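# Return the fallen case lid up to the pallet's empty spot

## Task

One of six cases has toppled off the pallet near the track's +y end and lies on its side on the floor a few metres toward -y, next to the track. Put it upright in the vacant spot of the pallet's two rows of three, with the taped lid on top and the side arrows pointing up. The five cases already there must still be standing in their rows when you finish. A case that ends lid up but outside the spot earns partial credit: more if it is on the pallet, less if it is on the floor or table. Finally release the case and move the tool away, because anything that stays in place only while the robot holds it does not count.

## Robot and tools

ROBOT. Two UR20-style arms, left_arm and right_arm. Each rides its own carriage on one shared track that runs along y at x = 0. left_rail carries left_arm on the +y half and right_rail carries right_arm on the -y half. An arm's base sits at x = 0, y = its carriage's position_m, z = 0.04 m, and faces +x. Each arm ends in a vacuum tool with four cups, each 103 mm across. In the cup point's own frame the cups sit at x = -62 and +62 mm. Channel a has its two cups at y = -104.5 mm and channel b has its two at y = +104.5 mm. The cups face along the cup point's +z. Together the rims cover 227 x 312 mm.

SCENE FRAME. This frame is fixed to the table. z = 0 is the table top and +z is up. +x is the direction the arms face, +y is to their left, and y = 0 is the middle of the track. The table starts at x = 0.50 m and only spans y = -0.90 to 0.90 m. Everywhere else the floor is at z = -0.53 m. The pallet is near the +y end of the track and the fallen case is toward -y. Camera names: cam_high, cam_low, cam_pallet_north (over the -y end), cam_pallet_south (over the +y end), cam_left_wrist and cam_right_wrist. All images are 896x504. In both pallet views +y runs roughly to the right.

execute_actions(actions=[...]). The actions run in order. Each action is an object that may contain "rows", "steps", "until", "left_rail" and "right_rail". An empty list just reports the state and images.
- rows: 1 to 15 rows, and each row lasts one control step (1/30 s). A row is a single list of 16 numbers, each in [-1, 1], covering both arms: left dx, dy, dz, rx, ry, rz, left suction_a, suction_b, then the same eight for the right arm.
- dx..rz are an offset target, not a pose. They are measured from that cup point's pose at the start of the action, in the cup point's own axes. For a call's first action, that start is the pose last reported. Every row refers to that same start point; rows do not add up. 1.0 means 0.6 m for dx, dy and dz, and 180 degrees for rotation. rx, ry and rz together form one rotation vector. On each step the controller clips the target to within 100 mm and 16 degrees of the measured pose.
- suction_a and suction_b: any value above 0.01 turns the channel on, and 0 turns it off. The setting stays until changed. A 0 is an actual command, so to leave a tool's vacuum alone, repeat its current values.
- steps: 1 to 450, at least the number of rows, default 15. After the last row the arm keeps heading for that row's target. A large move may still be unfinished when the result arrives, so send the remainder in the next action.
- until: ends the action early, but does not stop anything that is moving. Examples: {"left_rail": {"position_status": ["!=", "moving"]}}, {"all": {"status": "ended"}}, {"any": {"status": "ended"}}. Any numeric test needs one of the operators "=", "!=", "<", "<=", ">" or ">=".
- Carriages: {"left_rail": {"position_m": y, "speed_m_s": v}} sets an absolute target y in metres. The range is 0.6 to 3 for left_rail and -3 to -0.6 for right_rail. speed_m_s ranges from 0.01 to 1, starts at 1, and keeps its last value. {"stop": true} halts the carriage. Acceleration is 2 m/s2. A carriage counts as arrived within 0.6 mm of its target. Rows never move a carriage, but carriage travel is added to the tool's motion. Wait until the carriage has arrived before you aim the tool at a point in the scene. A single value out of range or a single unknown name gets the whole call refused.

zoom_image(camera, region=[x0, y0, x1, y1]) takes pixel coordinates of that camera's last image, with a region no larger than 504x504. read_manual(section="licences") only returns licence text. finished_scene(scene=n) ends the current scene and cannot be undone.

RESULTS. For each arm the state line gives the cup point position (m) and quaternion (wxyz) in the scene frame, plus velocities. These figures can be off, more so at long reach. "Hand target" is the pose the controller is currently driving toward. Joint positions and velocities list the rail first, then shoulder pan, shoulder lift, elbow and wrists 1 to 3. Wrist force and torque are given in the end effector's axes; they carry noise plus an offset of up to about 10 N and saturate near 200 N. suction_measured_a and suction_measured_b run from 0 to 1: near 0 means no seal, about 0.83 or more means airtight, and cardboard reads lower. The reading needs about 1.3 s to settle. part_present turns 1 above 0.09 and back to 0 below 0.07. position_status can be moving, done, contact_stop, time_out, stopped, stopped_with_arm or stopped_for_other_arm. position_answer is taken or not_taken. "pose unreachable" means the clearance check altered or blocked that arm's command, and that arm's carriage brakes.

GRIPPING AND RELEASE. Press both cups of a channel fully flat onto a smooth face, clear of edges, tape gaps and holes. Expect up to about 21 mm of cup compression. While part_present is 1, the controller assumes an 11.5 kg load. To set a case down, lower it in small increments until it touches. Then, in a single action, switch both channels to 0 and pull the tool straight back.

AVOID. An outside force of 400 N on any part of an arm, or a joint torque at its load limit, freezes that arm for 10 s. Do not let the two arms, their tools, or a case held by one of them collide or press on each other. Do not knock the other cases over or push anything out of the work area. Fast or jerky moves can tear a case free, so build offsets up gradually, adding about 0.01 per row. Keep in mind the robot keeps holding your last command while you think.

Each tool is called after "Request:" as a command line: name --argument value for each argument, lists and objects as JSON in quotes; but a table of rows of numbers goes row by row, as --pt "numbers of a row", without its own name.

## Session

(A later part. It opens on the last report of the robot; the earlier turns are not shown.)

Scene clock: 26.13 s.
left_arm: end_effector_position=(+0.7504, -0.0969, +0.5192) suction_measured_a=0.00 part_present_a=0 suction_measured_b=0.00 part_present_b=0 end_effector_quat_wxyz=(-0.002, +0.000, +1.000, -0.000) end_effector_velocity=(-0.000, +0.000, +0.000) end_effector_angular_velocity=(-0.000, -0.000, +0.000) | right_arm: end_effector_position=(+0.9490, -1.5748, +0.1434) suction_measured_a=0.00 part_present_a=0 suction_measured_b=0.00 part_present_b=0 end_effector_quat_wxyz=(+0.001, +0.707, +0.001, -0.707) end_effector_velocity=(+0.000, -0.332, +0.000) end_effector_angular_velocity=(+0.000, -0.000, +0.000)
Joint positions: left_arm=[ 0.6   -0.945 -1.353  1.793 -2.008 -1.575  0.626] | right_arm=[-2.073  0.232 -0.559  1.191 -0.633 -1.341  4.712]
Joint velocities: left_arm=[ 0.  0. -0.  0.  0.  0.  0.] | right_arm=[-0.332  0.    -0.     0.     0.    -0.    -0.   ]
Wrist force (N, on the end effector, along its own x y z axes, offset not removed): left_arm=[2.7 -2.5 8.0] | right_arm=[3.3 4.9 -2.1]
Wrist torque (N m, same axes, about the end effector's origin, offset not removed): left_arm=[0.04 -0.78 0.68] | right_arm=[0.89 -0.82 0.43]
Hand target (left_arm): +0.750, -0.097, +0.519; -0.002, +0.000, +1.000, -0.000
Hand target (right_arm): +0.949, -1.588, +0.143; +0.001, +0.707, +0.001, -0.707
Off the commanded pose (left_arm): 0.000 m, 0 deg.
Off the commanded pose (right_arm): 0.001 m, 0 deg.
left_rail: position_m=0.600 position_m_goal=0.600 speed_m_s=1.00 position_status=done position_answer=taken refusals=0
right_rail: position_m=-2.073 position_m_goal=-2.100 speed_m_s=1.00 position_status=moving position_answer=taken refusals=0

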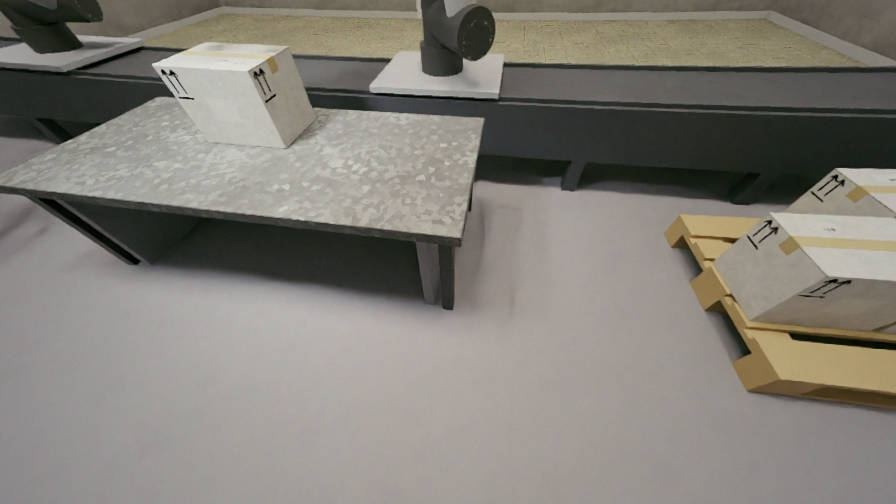

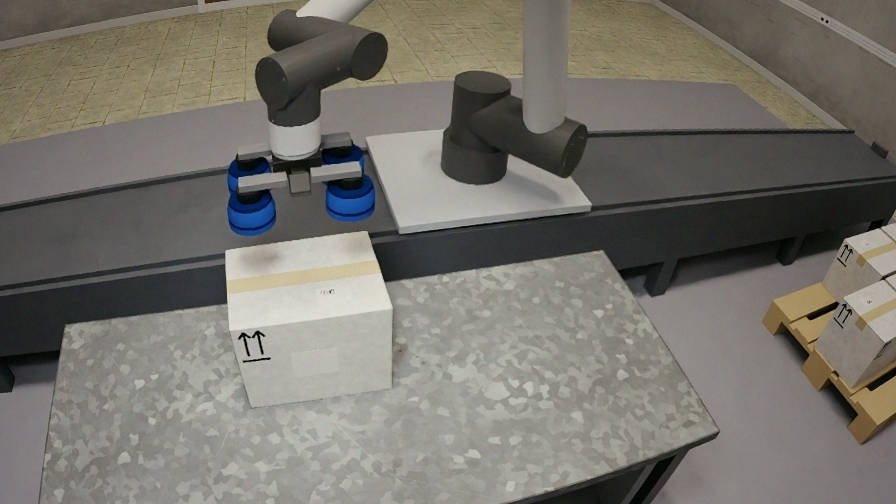

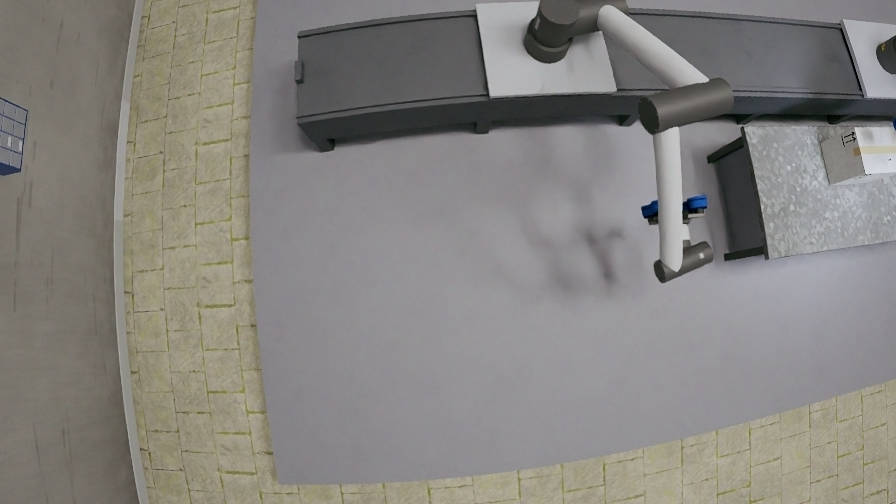

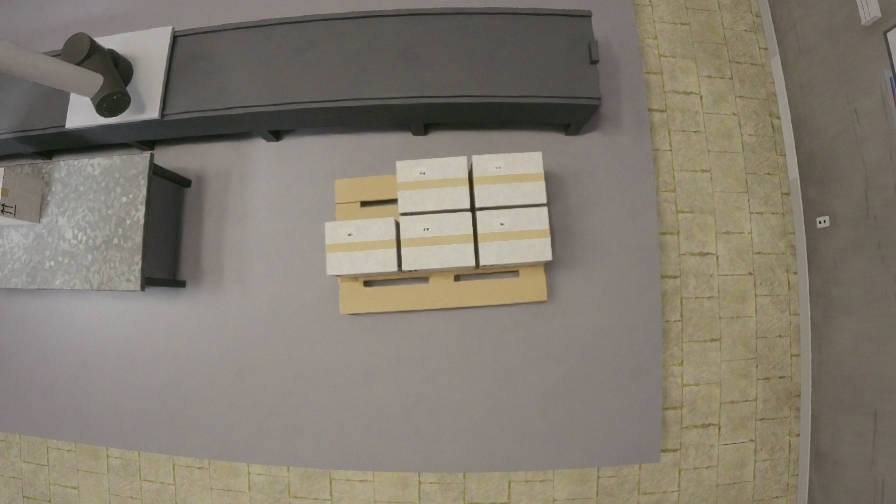

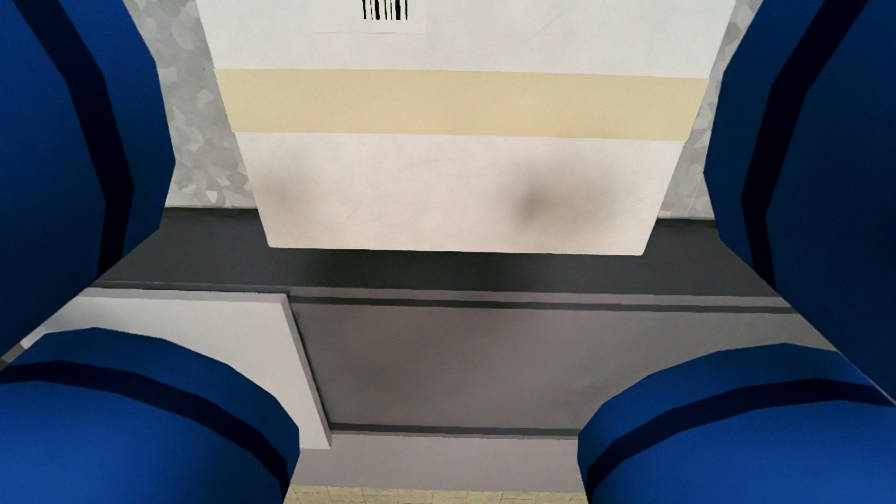

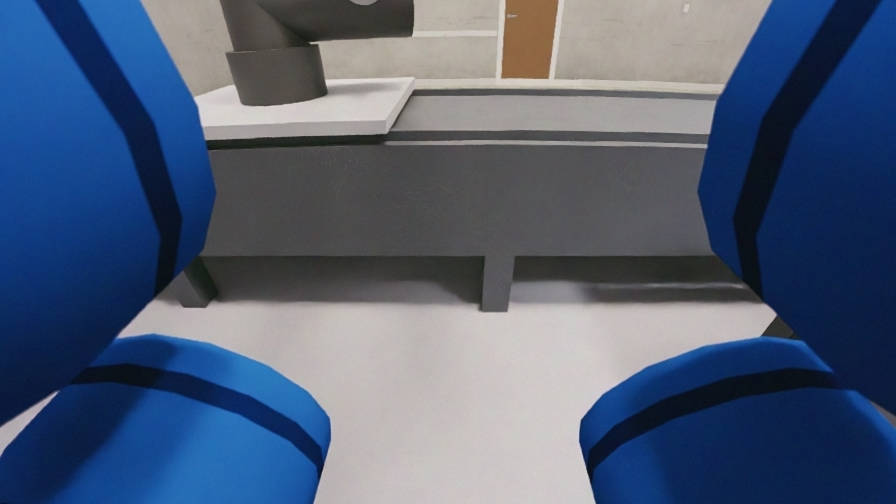

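Request:
execute_actions --actions '[]'

Request:
execute_actions --actions '[{"rows":[[-0.002,-0.003,0.02,0,0,0,0,0,0,0,0,0,0,0,0,0],[-0.004,-0.006,0.05,0,0,0,0,0,0,0,0,0,0,0,0,0],[-0.006,-0.009,0.085,0,0,0,0,0,0,0,0,0,0,0,0,0],[-0.008,-0.012,0.12,0,0,0,0,0,0,0,0,0,0,0,0,0],[-0.0092,-0.013,0.155,0,0,0,0,0,0,0,0,0,0,0,0,0],[-0.0092,-0.013,0.19,0,0,0,0,0,0,0,0,0,0,0,0,0],[-0.0092,-0.013,0.22,0,0,0,0,0,0,0,0,0,0,0,0,0],[-0.0092,-0.013,0.25,0,0,0,0,0,0,0,0,0,0,0,0,0],[-0.0092,-0.013,0.28,0,0,0,0,0,0,0,0,0,0,0,0,0],[-0.0092,-0.013,0.305,0,0,0,0,0,0,0,0,0,0,0,0,0],[-0.0092,-0.013,0.33,0,0,0,0,0,0,0,0,0,0,0,0,0],[-0.0092,-0.013,0.35,0,0,0,0,0,0,0,0,0,0,0,0,0],[-0.0092,-0.013,0.37,0,0,0,0,0,0,0,0,0,0,0,0,0],[-0.0092,-0.013,0.385,0,0,0,0,0,0,0,0,0,0,0,0,0],[-0.0092,-0.013,0.397,0,0,0,1,1,0,0,0,0,0,0,0,0]],"steps":17}]'

Scene clock: 27.20 s.
left_arm: end_effector_position=(+0.7504, -0.0968, +0.5192) suction_measured_a=0.00 part_present_a=0 suction_measured_b=0.00 part_present_b=0 end_effector_quat_wxyz=(-0.002, +0.000, +1.000, -0.000) end_effector_velocity=(-0.000, +0.000, +0.000) end_effector_angular_velocity=(-0.000, -0.000, +0.000) | right_arm: end_effector_position=(+0.9489, -1.6017, +0.1434) suction_measured_a=0.00 part_present_a=0 suction_measured_b=0.00 part_present_b=0 end_effector_quat_wxyz=(+0.001, +0.707, +0.001, -0.707) end_effector_velocity=(+0.000, -0.000, -0.000) end_effector_angular_velocity=(-0.000, +0.000, -0.000)
Joint positions: left_arm=[ 0.6   -0.945 -1.353  1.793 -2.008 -1.575  0.626] | right_arm=[-2.1    0.232 -0.559  1.191 -0.633 -1.341  4.712]
Joint velocities: left_arm=[ 0.  0. -0. -0. -0. -0. -0.] | right_arm=[ 0. -0.  0. -0.  0. -0.  0.]
Wrist force (N, on the end effector, along its own x y z axes, offset not removed): left_arm=[1.5 -1.7 5.8] | right_arm=[4.8 -2.3 -1.3]
Wrist torque (N m, same axes, about the end effector's origin, offset not removed): left_arm=[0.08 -0.71 0.67] | right_arm=[0.05 -1.01 0.32]
Hand target (left_arm): +0.750, -0.097, +0.519; -0.002, +0.000, +1.000, -0.000
Hand target (right_arm): +0.949, -1.602, +0.143; +0.001, +0.707, +0.001, -0.707
Off the commanded pose (left_arm): 0.000 m, 0 deg.
Off the commanded pose (right_arm): 0.001 m, 0 deg.
left_rail: position_m=0.600 position_m_goal=0.600 speed_m_s=1.00 position_status=done position_answer=taken refusals=0
right_rail: position_m=-2.100 position_m_goal=-2.100 speed_m_s=1.00 position_status=done position_answer=taken refusals=0

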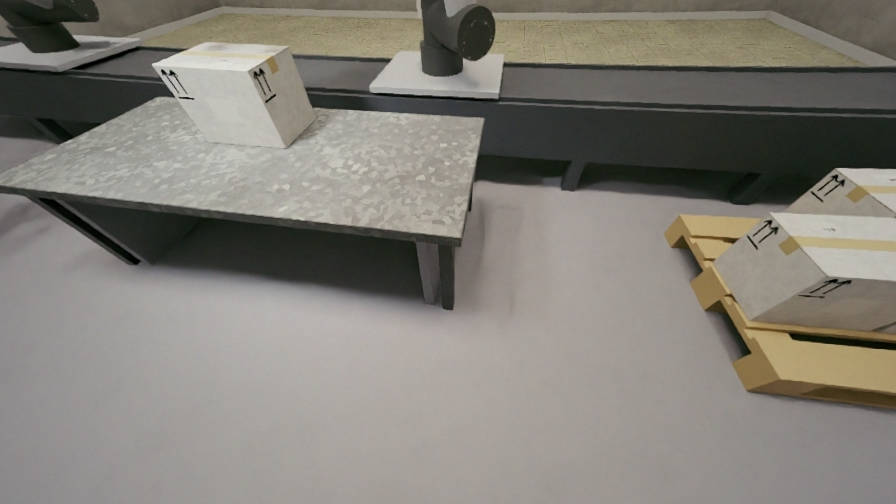

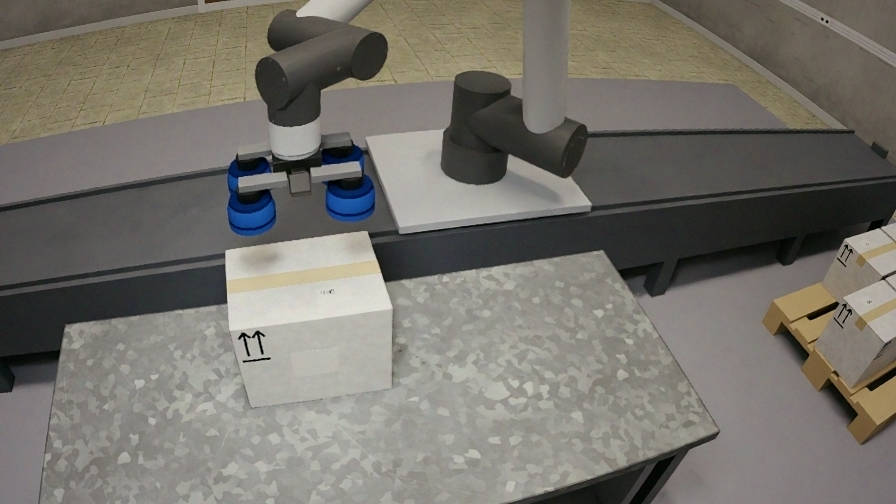

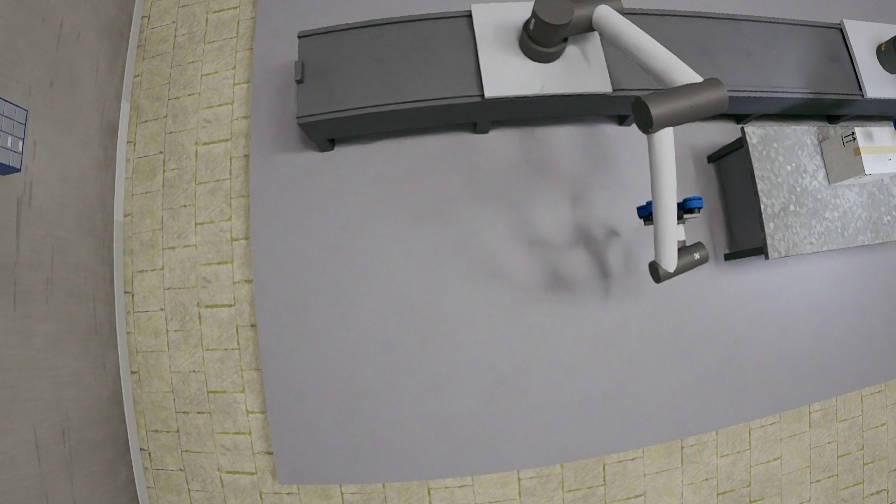

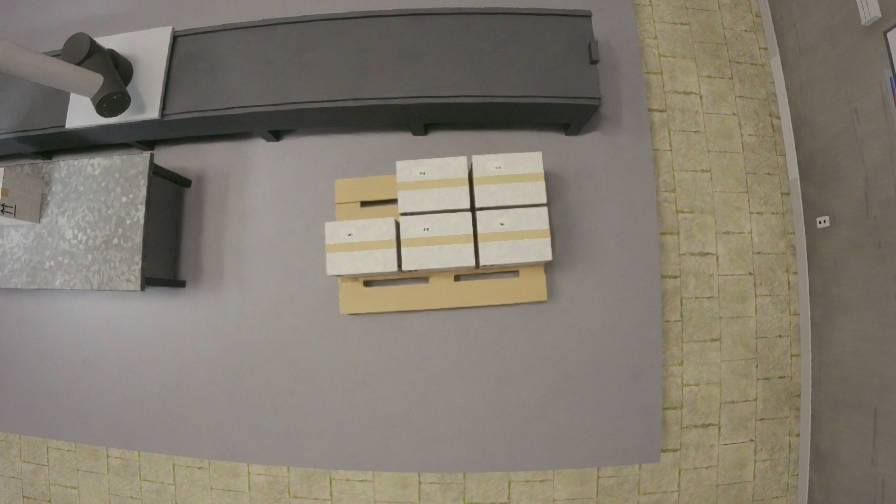

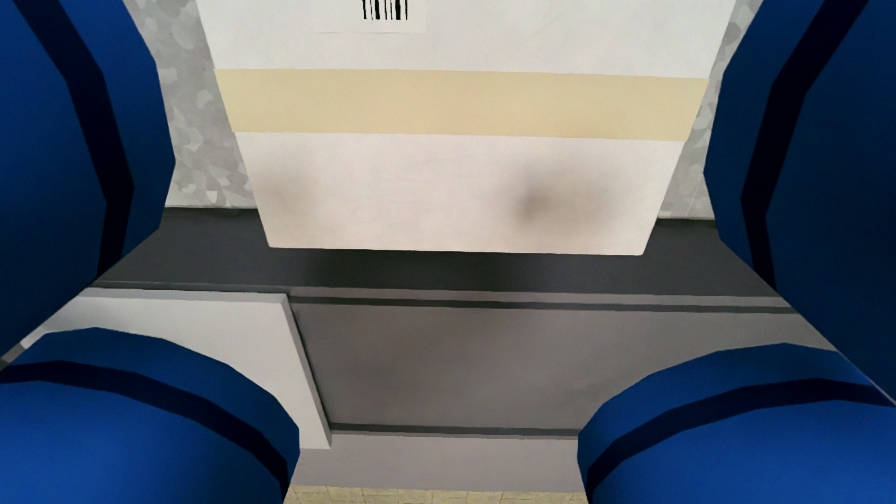

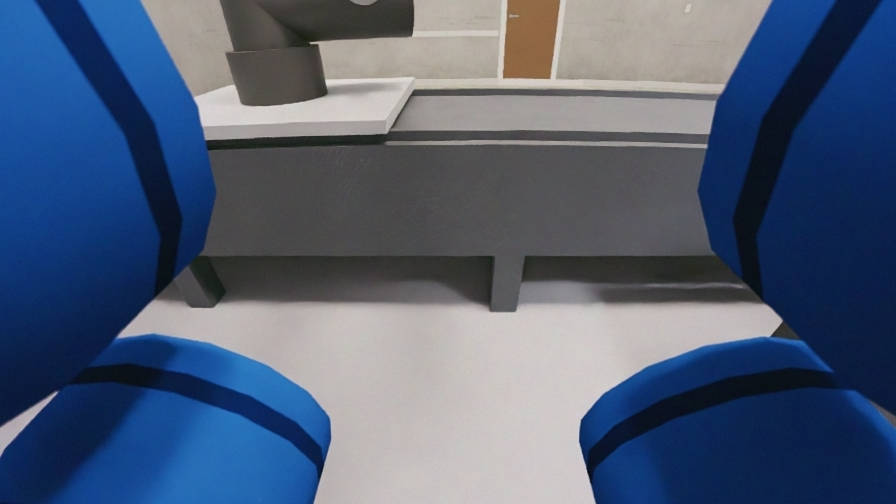

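Scene clock: 27.77 s.
left_arm: end_effector_position=(+0.7517, -0.1004, +0.3203) suction_measured_a=0.00 part_present_a=0 suction_measured_b=0.00 part_present_b=0 end_effector_quat_wxyz=(-0.005, +0.000, +1.000, +0.003) end_effector_velocity=(+0.010, -0.014, -0.291) end_effector_angular_velocity=(-0.020, -0.014, -0.000) | right_arm: end_effector_position=(+0.9489, -1.6017, +0.1434) suction_measured_a=0.00 part_present_a=0 suction_measured_b=0.00 part_present_b=0 end_effector_quat_wxyz=(+0.001, +0.707, +0.001, -0.707) end_effector_velocity=(-0.000, -0.000, -0.000) end_effector_angular_velocity=(-0.000, +0.000, -0.000)
Joint positions: left_arm=[ 0.6   -0.946 -1.217  1.927 -2.271 -1.575  0.625] | right_arm=[-2.1    0.232 -0.559  1.191 -0.633 -1.341  4.712]
Joint velocities: left_arm=[ 0.    -0.     0.247  0.153 -0.424 -0.    -0.   ] | right_arm=[ 0. -0.  0. -0.  0. -0.  0.]
Wrist force (N, on the end effector, along its own x y z axes, offset not removed): left_arm=[1.8 -1.5 11.1] | right_arm=[3.8 -3.7 -5.0]
Wrist torque (N m, same axes, about the end effector's origin, offset not removed): left_arm=[0.12 -0.64 0.58] | right_arm=[-0.23 -0.78 0.43]
Hand target (left_arm): +0.753, -0.103, +0.283; -0.003, +0.000, +1.000, +0.001
Hand target (right_arm): +0.949, -1.601, +0.143; +0.001, +0.707, +0.001, -0.707
Off the commanded pose (left_arm): 0.040 m, 0 deg.
Off the commanded pose (right_arm): 0.000 m, 0 deg.
left_rail: position_m=0.600 position_m_goal=0.600 speed_m_s=1.00 position_status=done position_answer=taken refusals=0
right_rail: position_m=-2.100 position_m_goal=-2.100 speed_m_s=1.00 position_status=done position_answer=taken refusals=0

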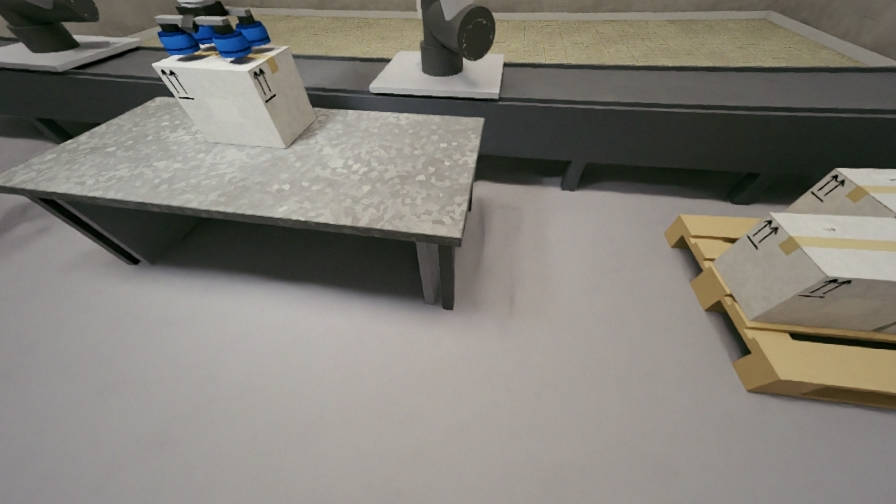

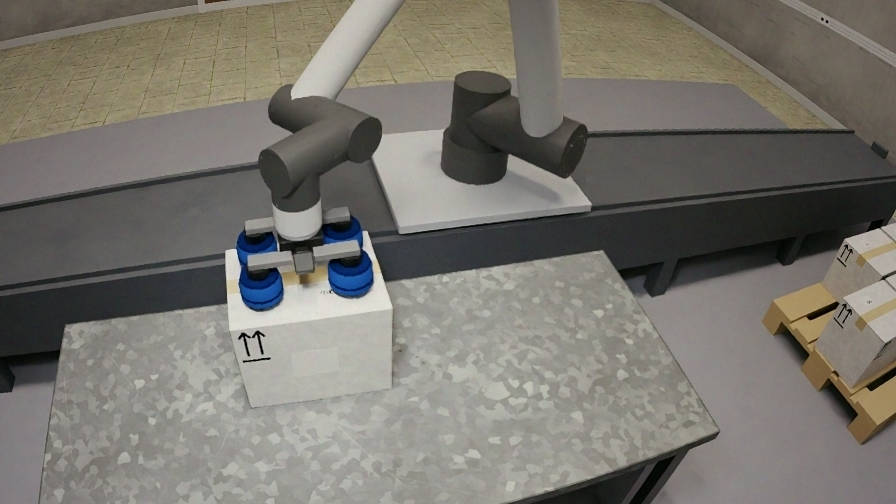

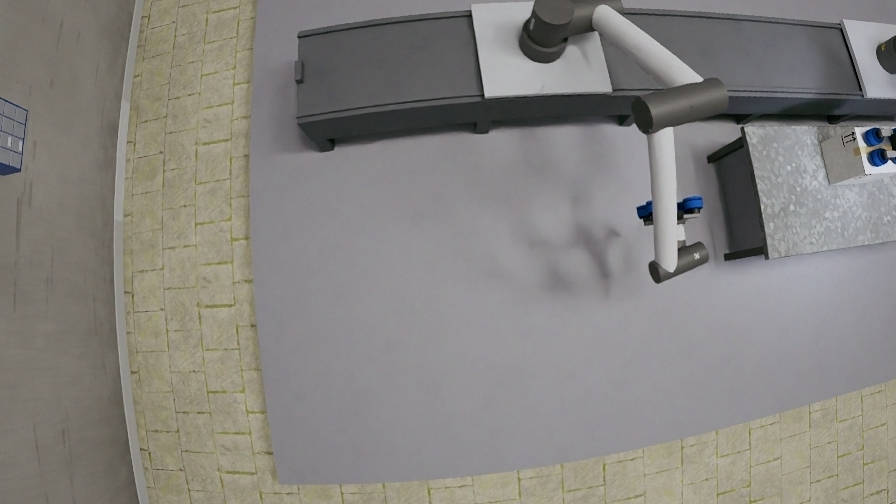

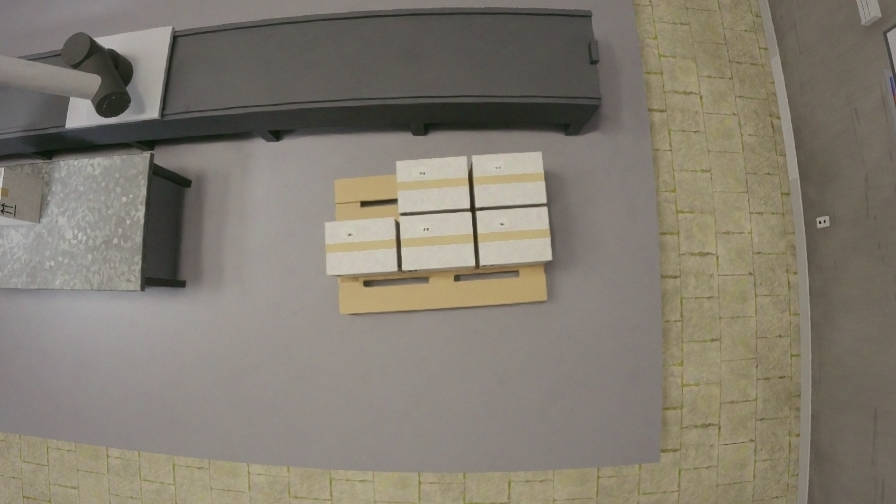

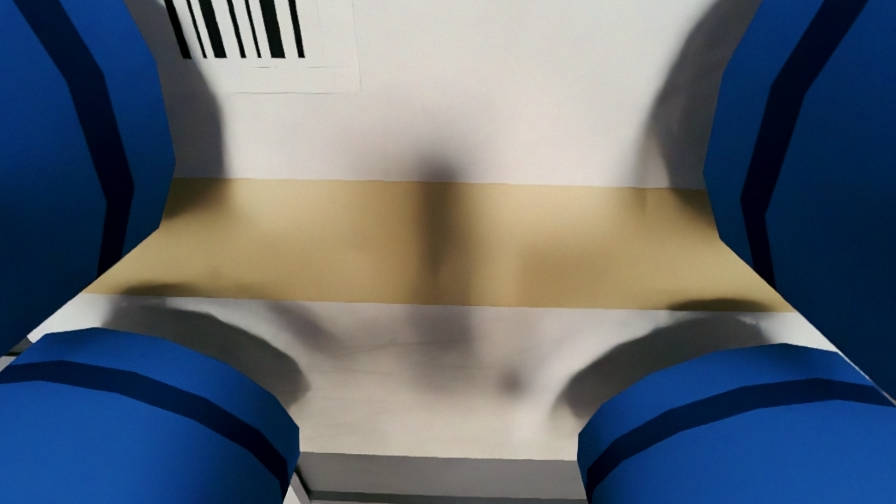

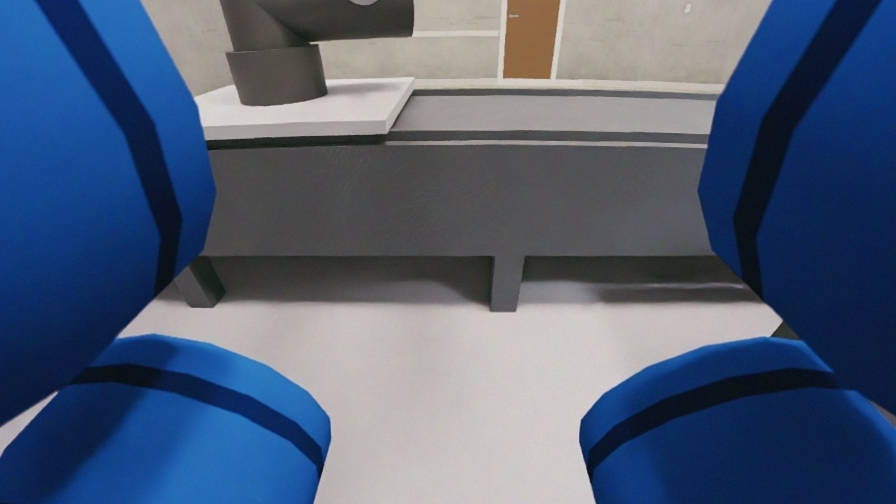

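Request:
execute_actions --actions '[]'

Scene clock: 28.40 s.
left_arm: end_effector_position=(+0.7535, -0.1028, +0.2831) suction_measured_a=0.95 part_present_a=1 suction_measured_b=0.95 part_present_b=1 end_effector_quat_wxyz=(-0.003, +0.000, +1.000, +0.000) end_effector_velocity=(-0.000, +0.000, -0.003) end_effector_angular_velocity=(+0.001, +0.000, -0.000) | right_arm: end_effector_position=(+0.9489, -1.6017, +0.1434) suction_measured_a=0.00 part_present_a=0 suction_measured_b=0.00 part_present_b=0 end_effector_quat_wxyz=(+0.001, +0.707, +0.001, -0.707) end_effector_velocity=(+0.000, -0.000, -0.000) end_effector_angular_velocity=(-0.000, +0.000, +0.000)
Joint positions: left_arm=[ 0.6   -0.946 -1.184  1.945 -2.328 -1.575  0.625] | right_arm=[-2.1    0.232 -0.559  1.191 -0.633 -1.341  4.712]
Joint velocities: left_arm=[ 0.     0.     0.002  0.001 -0.003 -0.     0.   ] | right_arm=[ 0. -0.  0. -0. -0. -0.  0.]
Wrist force (N, on the end effector, along its own x y z axes, offset not removed): left_arm=[1.4 -2.8 -51.6] | right_arm=[6.0 -1.6 -1.9]
Wrist torque (N m, same axes, about the end effector's origin, offset not removed): left_arm=[1.44 -0.49 0.66] | right_arm=[0.06 -1.16 0.29]
Hand target (left_arm): +0.753, -0.103, +0.283; -0.003, +0.000, +1.000, +0.001
Hand target (right_arm): +0.949, -1.601, +0.143; +0.001, +0.707, +0.001, -0.707
Off the commanded pose (left_arm): 0.003 m, 0 deg.
Off the commanded pose (right_arm): 0.000 m, 0 deg.
left_rail: position_m=0.600 position_m_goal=0.600 speed_m_s=1.00 position_status=done position_answer=taken refusals=0
right_rail: position_m=-2.100 position_m_goal=-2.100 speed_m_s=1.00 position_status=done position_answer=taken refusals=0

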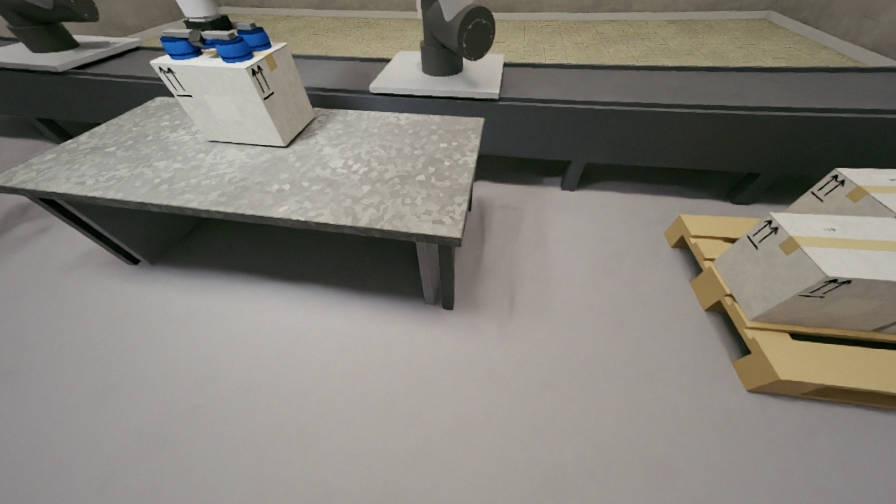

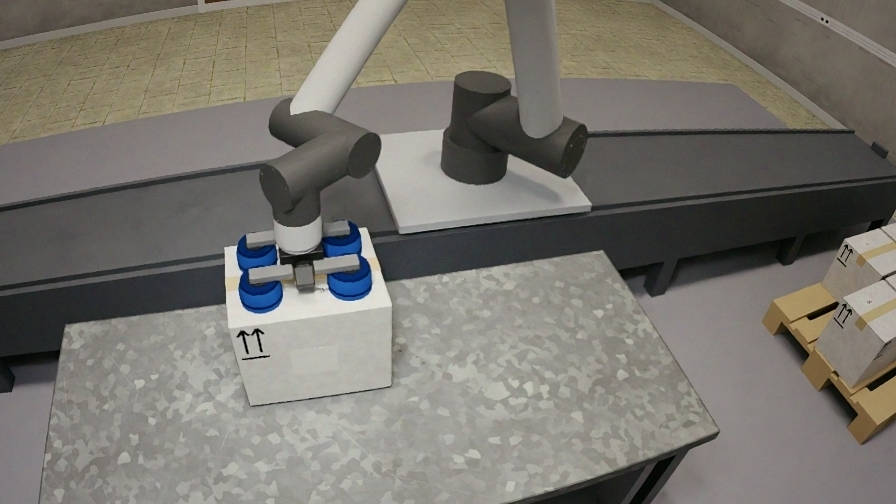

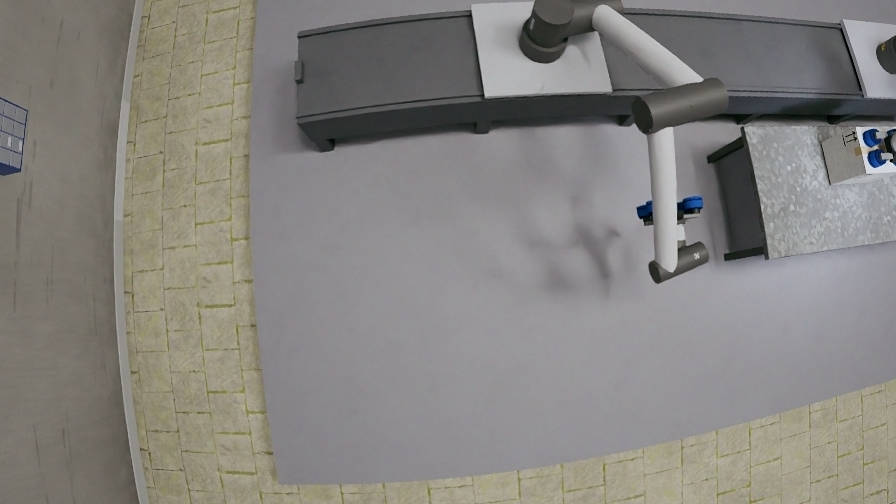

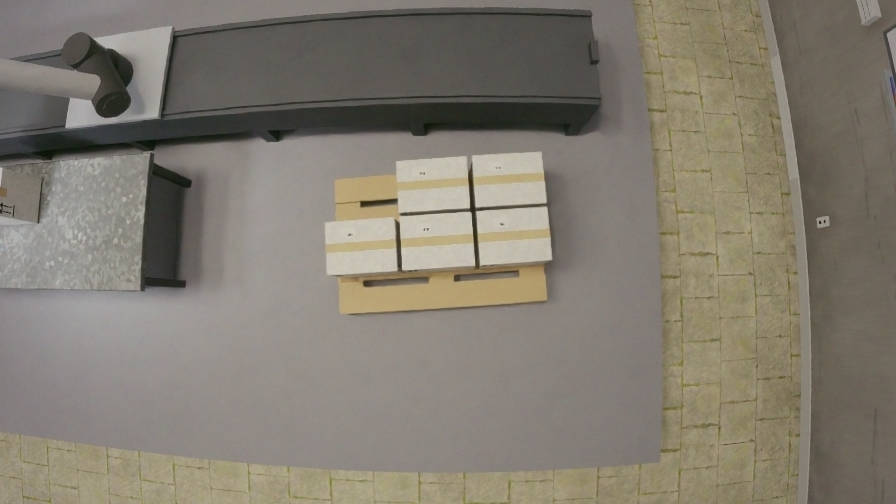

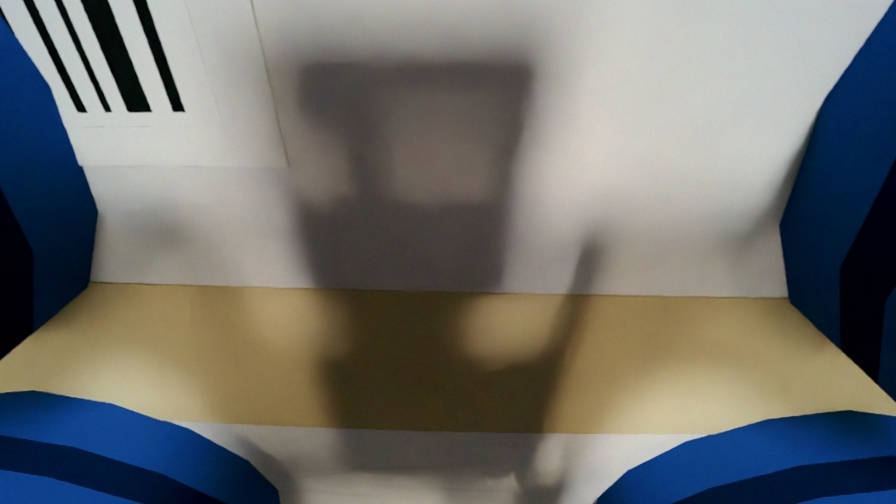

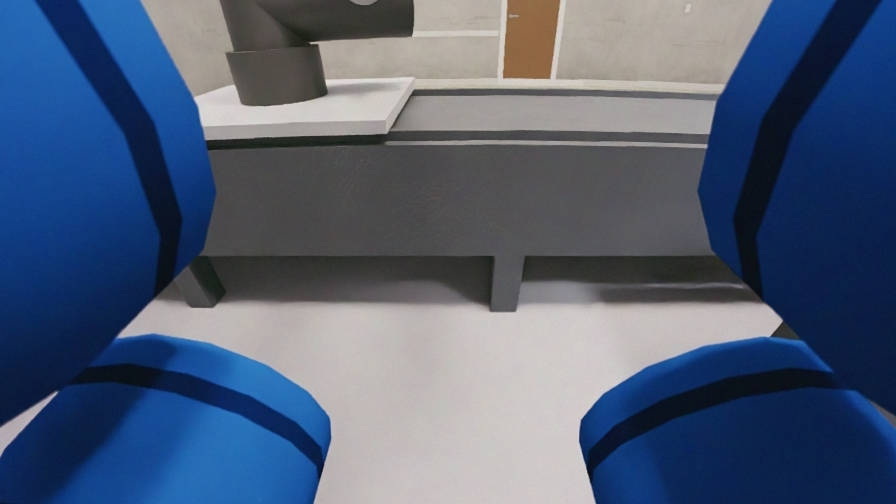

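Request:
execute_actions --actions '[{"rows":[[0.003,0,-0.015,0,-0.001,-0.009,1,1,0,0,0,0,0,0,0,0],[0.006,0,-0.03,0,-0.0019,-0.0191,1,1,0,0,0,0,0,0,0,0]],"steps":2,"left_rail":{"position_m":2.8404}}]'

Scene clock: 28.67 s.
left_arm: end_effector_position=(+0.7532, -0.1017, +0.2840) suction_measured_a=0.96 part_present_a=1 suction_measured_b=0.96 part_present_b=1 end_effector_quat_wxyz=(-0.003, -0.002, +1.000, +0.000) end_effector_velocity=(-0.013, +0.056, +0.054) end_effector_angular_velocity=(+0.001, -0.014, +0.156) | right_arm: end_effector_position=(+0.9489, -1.6017, +0.1434) suction_measured_a=0.00 part_present_a=0 suction_measured_b=0.00 part_present_b=0 end_effector_quat_wxyz=(+0.001, +0.707, +0.001, -0.707) end_effector_velocity=(-0.000, -0.000, -0.000) end_effector_angular_velocity=(-0.000, +0.000, -0.000)
Joint positions: left_arm=[ 0.601 -0.946 -1.185  1.945 -2.327 -1.575  0.622] | right_arm=[-2.1    0.232 -0.559  1.191 -0.633 -1.341  4.712]
Joint velocities: left_arm=[ 0.057 -0.015 -0.056 -0.009  0.056  0.011 -0.171] | right_arm=[ 0. -0.  0. -0.  0.  0.  0.]
Wrist force (N, on the end effector, along its own x y z axes, offset not removed): left_arm=[-3.2 -15.4 -38.4] | right_arm=[2.9 -1.6 -0.2]
Wrist torque (N m, same axes, about the end effector's origin, offset not removed): left_arm=[2.66 -0.54 1.25] | right_arm=[0.02 -0.82 0.28]
Hand target (left_arm): +0.750, -0.096, +0.301; +0.000, -0.029, +1.000, +0.000
Hand target (right_arm): +0.949, -1.601, +0.143; +0.001, +0.707, +0.001, -0.707
Off the commanded pose (left_arm): 0.017 m, 3 deg.
Off the commanded pose (right_arm): 0.000 m, 0 deg.
left_rail: position_m=0.601 position_m_goal=2.840 speed_m_s=1.00 position_status=moving position_answer=taken refusals=0
right_rail: position_m=-2.100 position_m_goal=-2.100 speed_m_s=1.00 position_status=done position_answer=taken refusals=0

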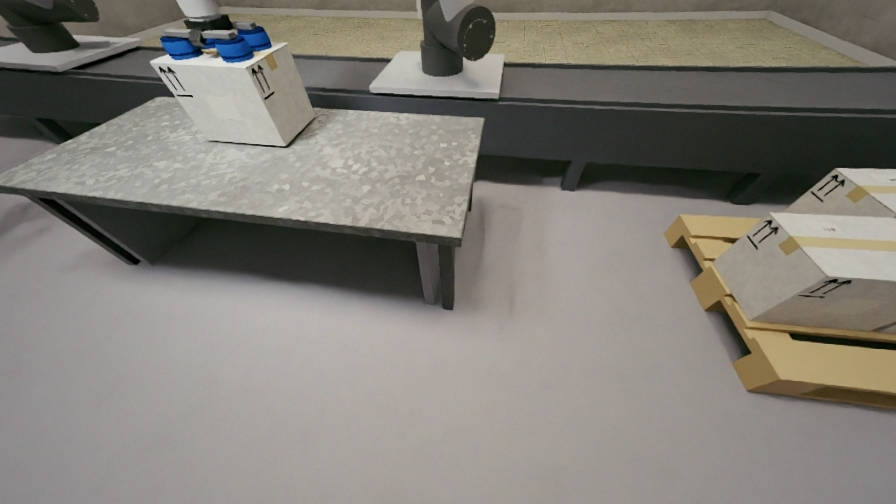

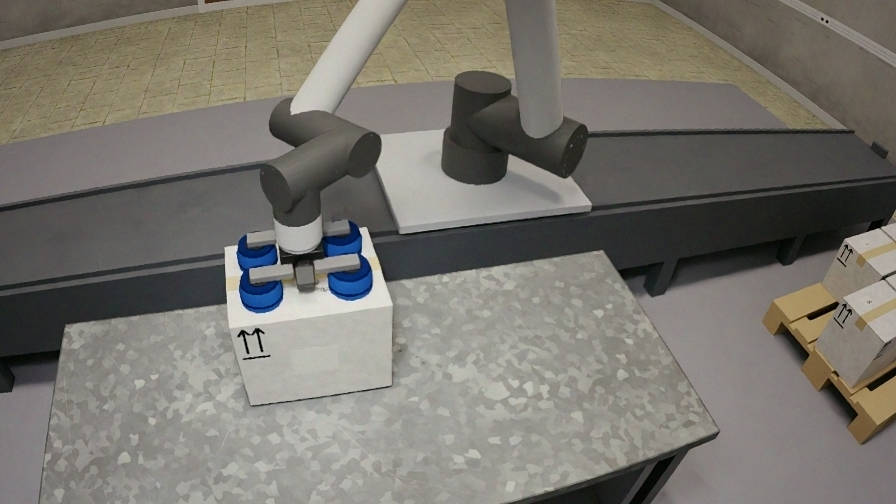

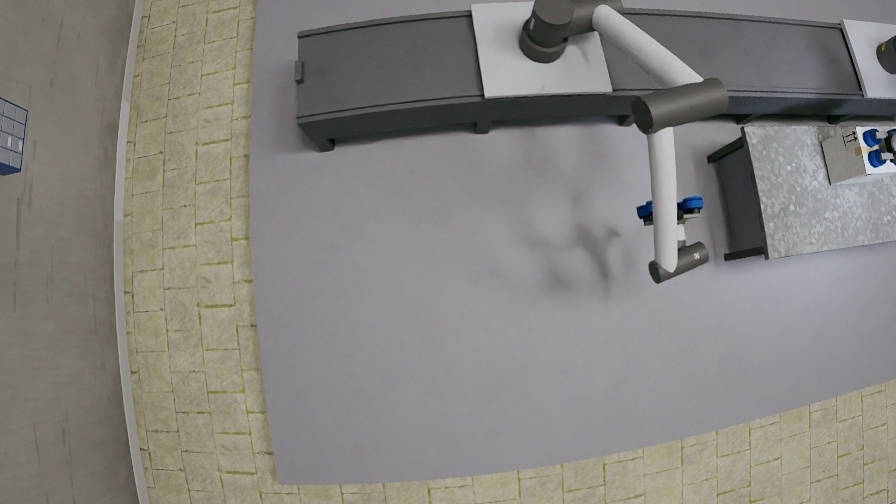

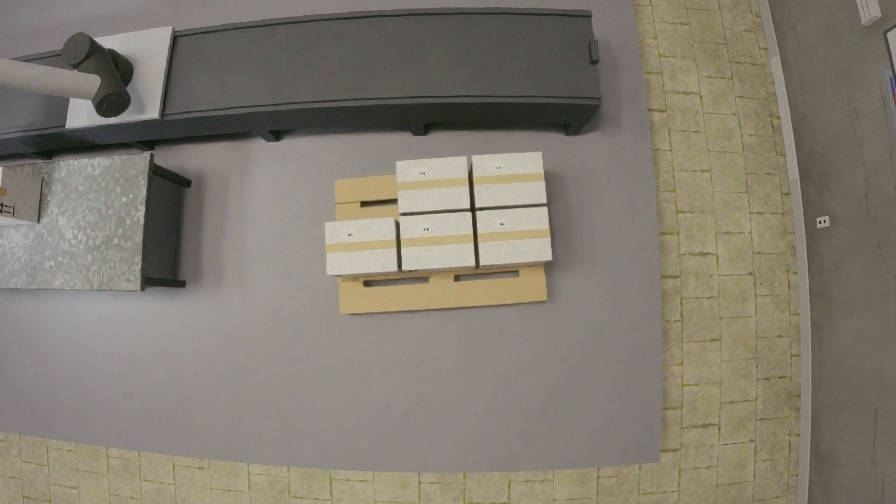

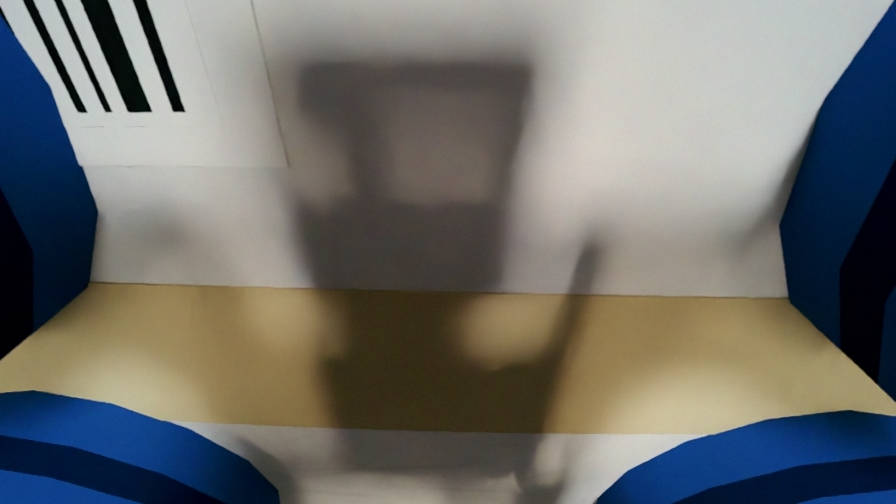

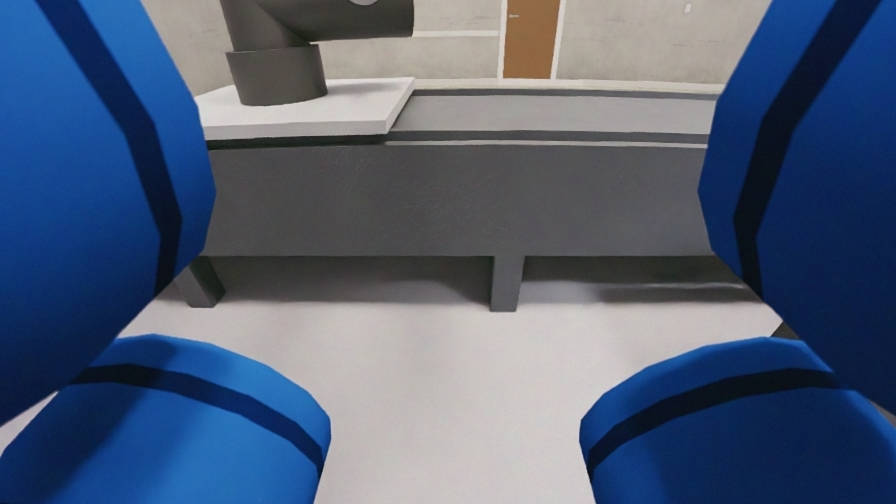

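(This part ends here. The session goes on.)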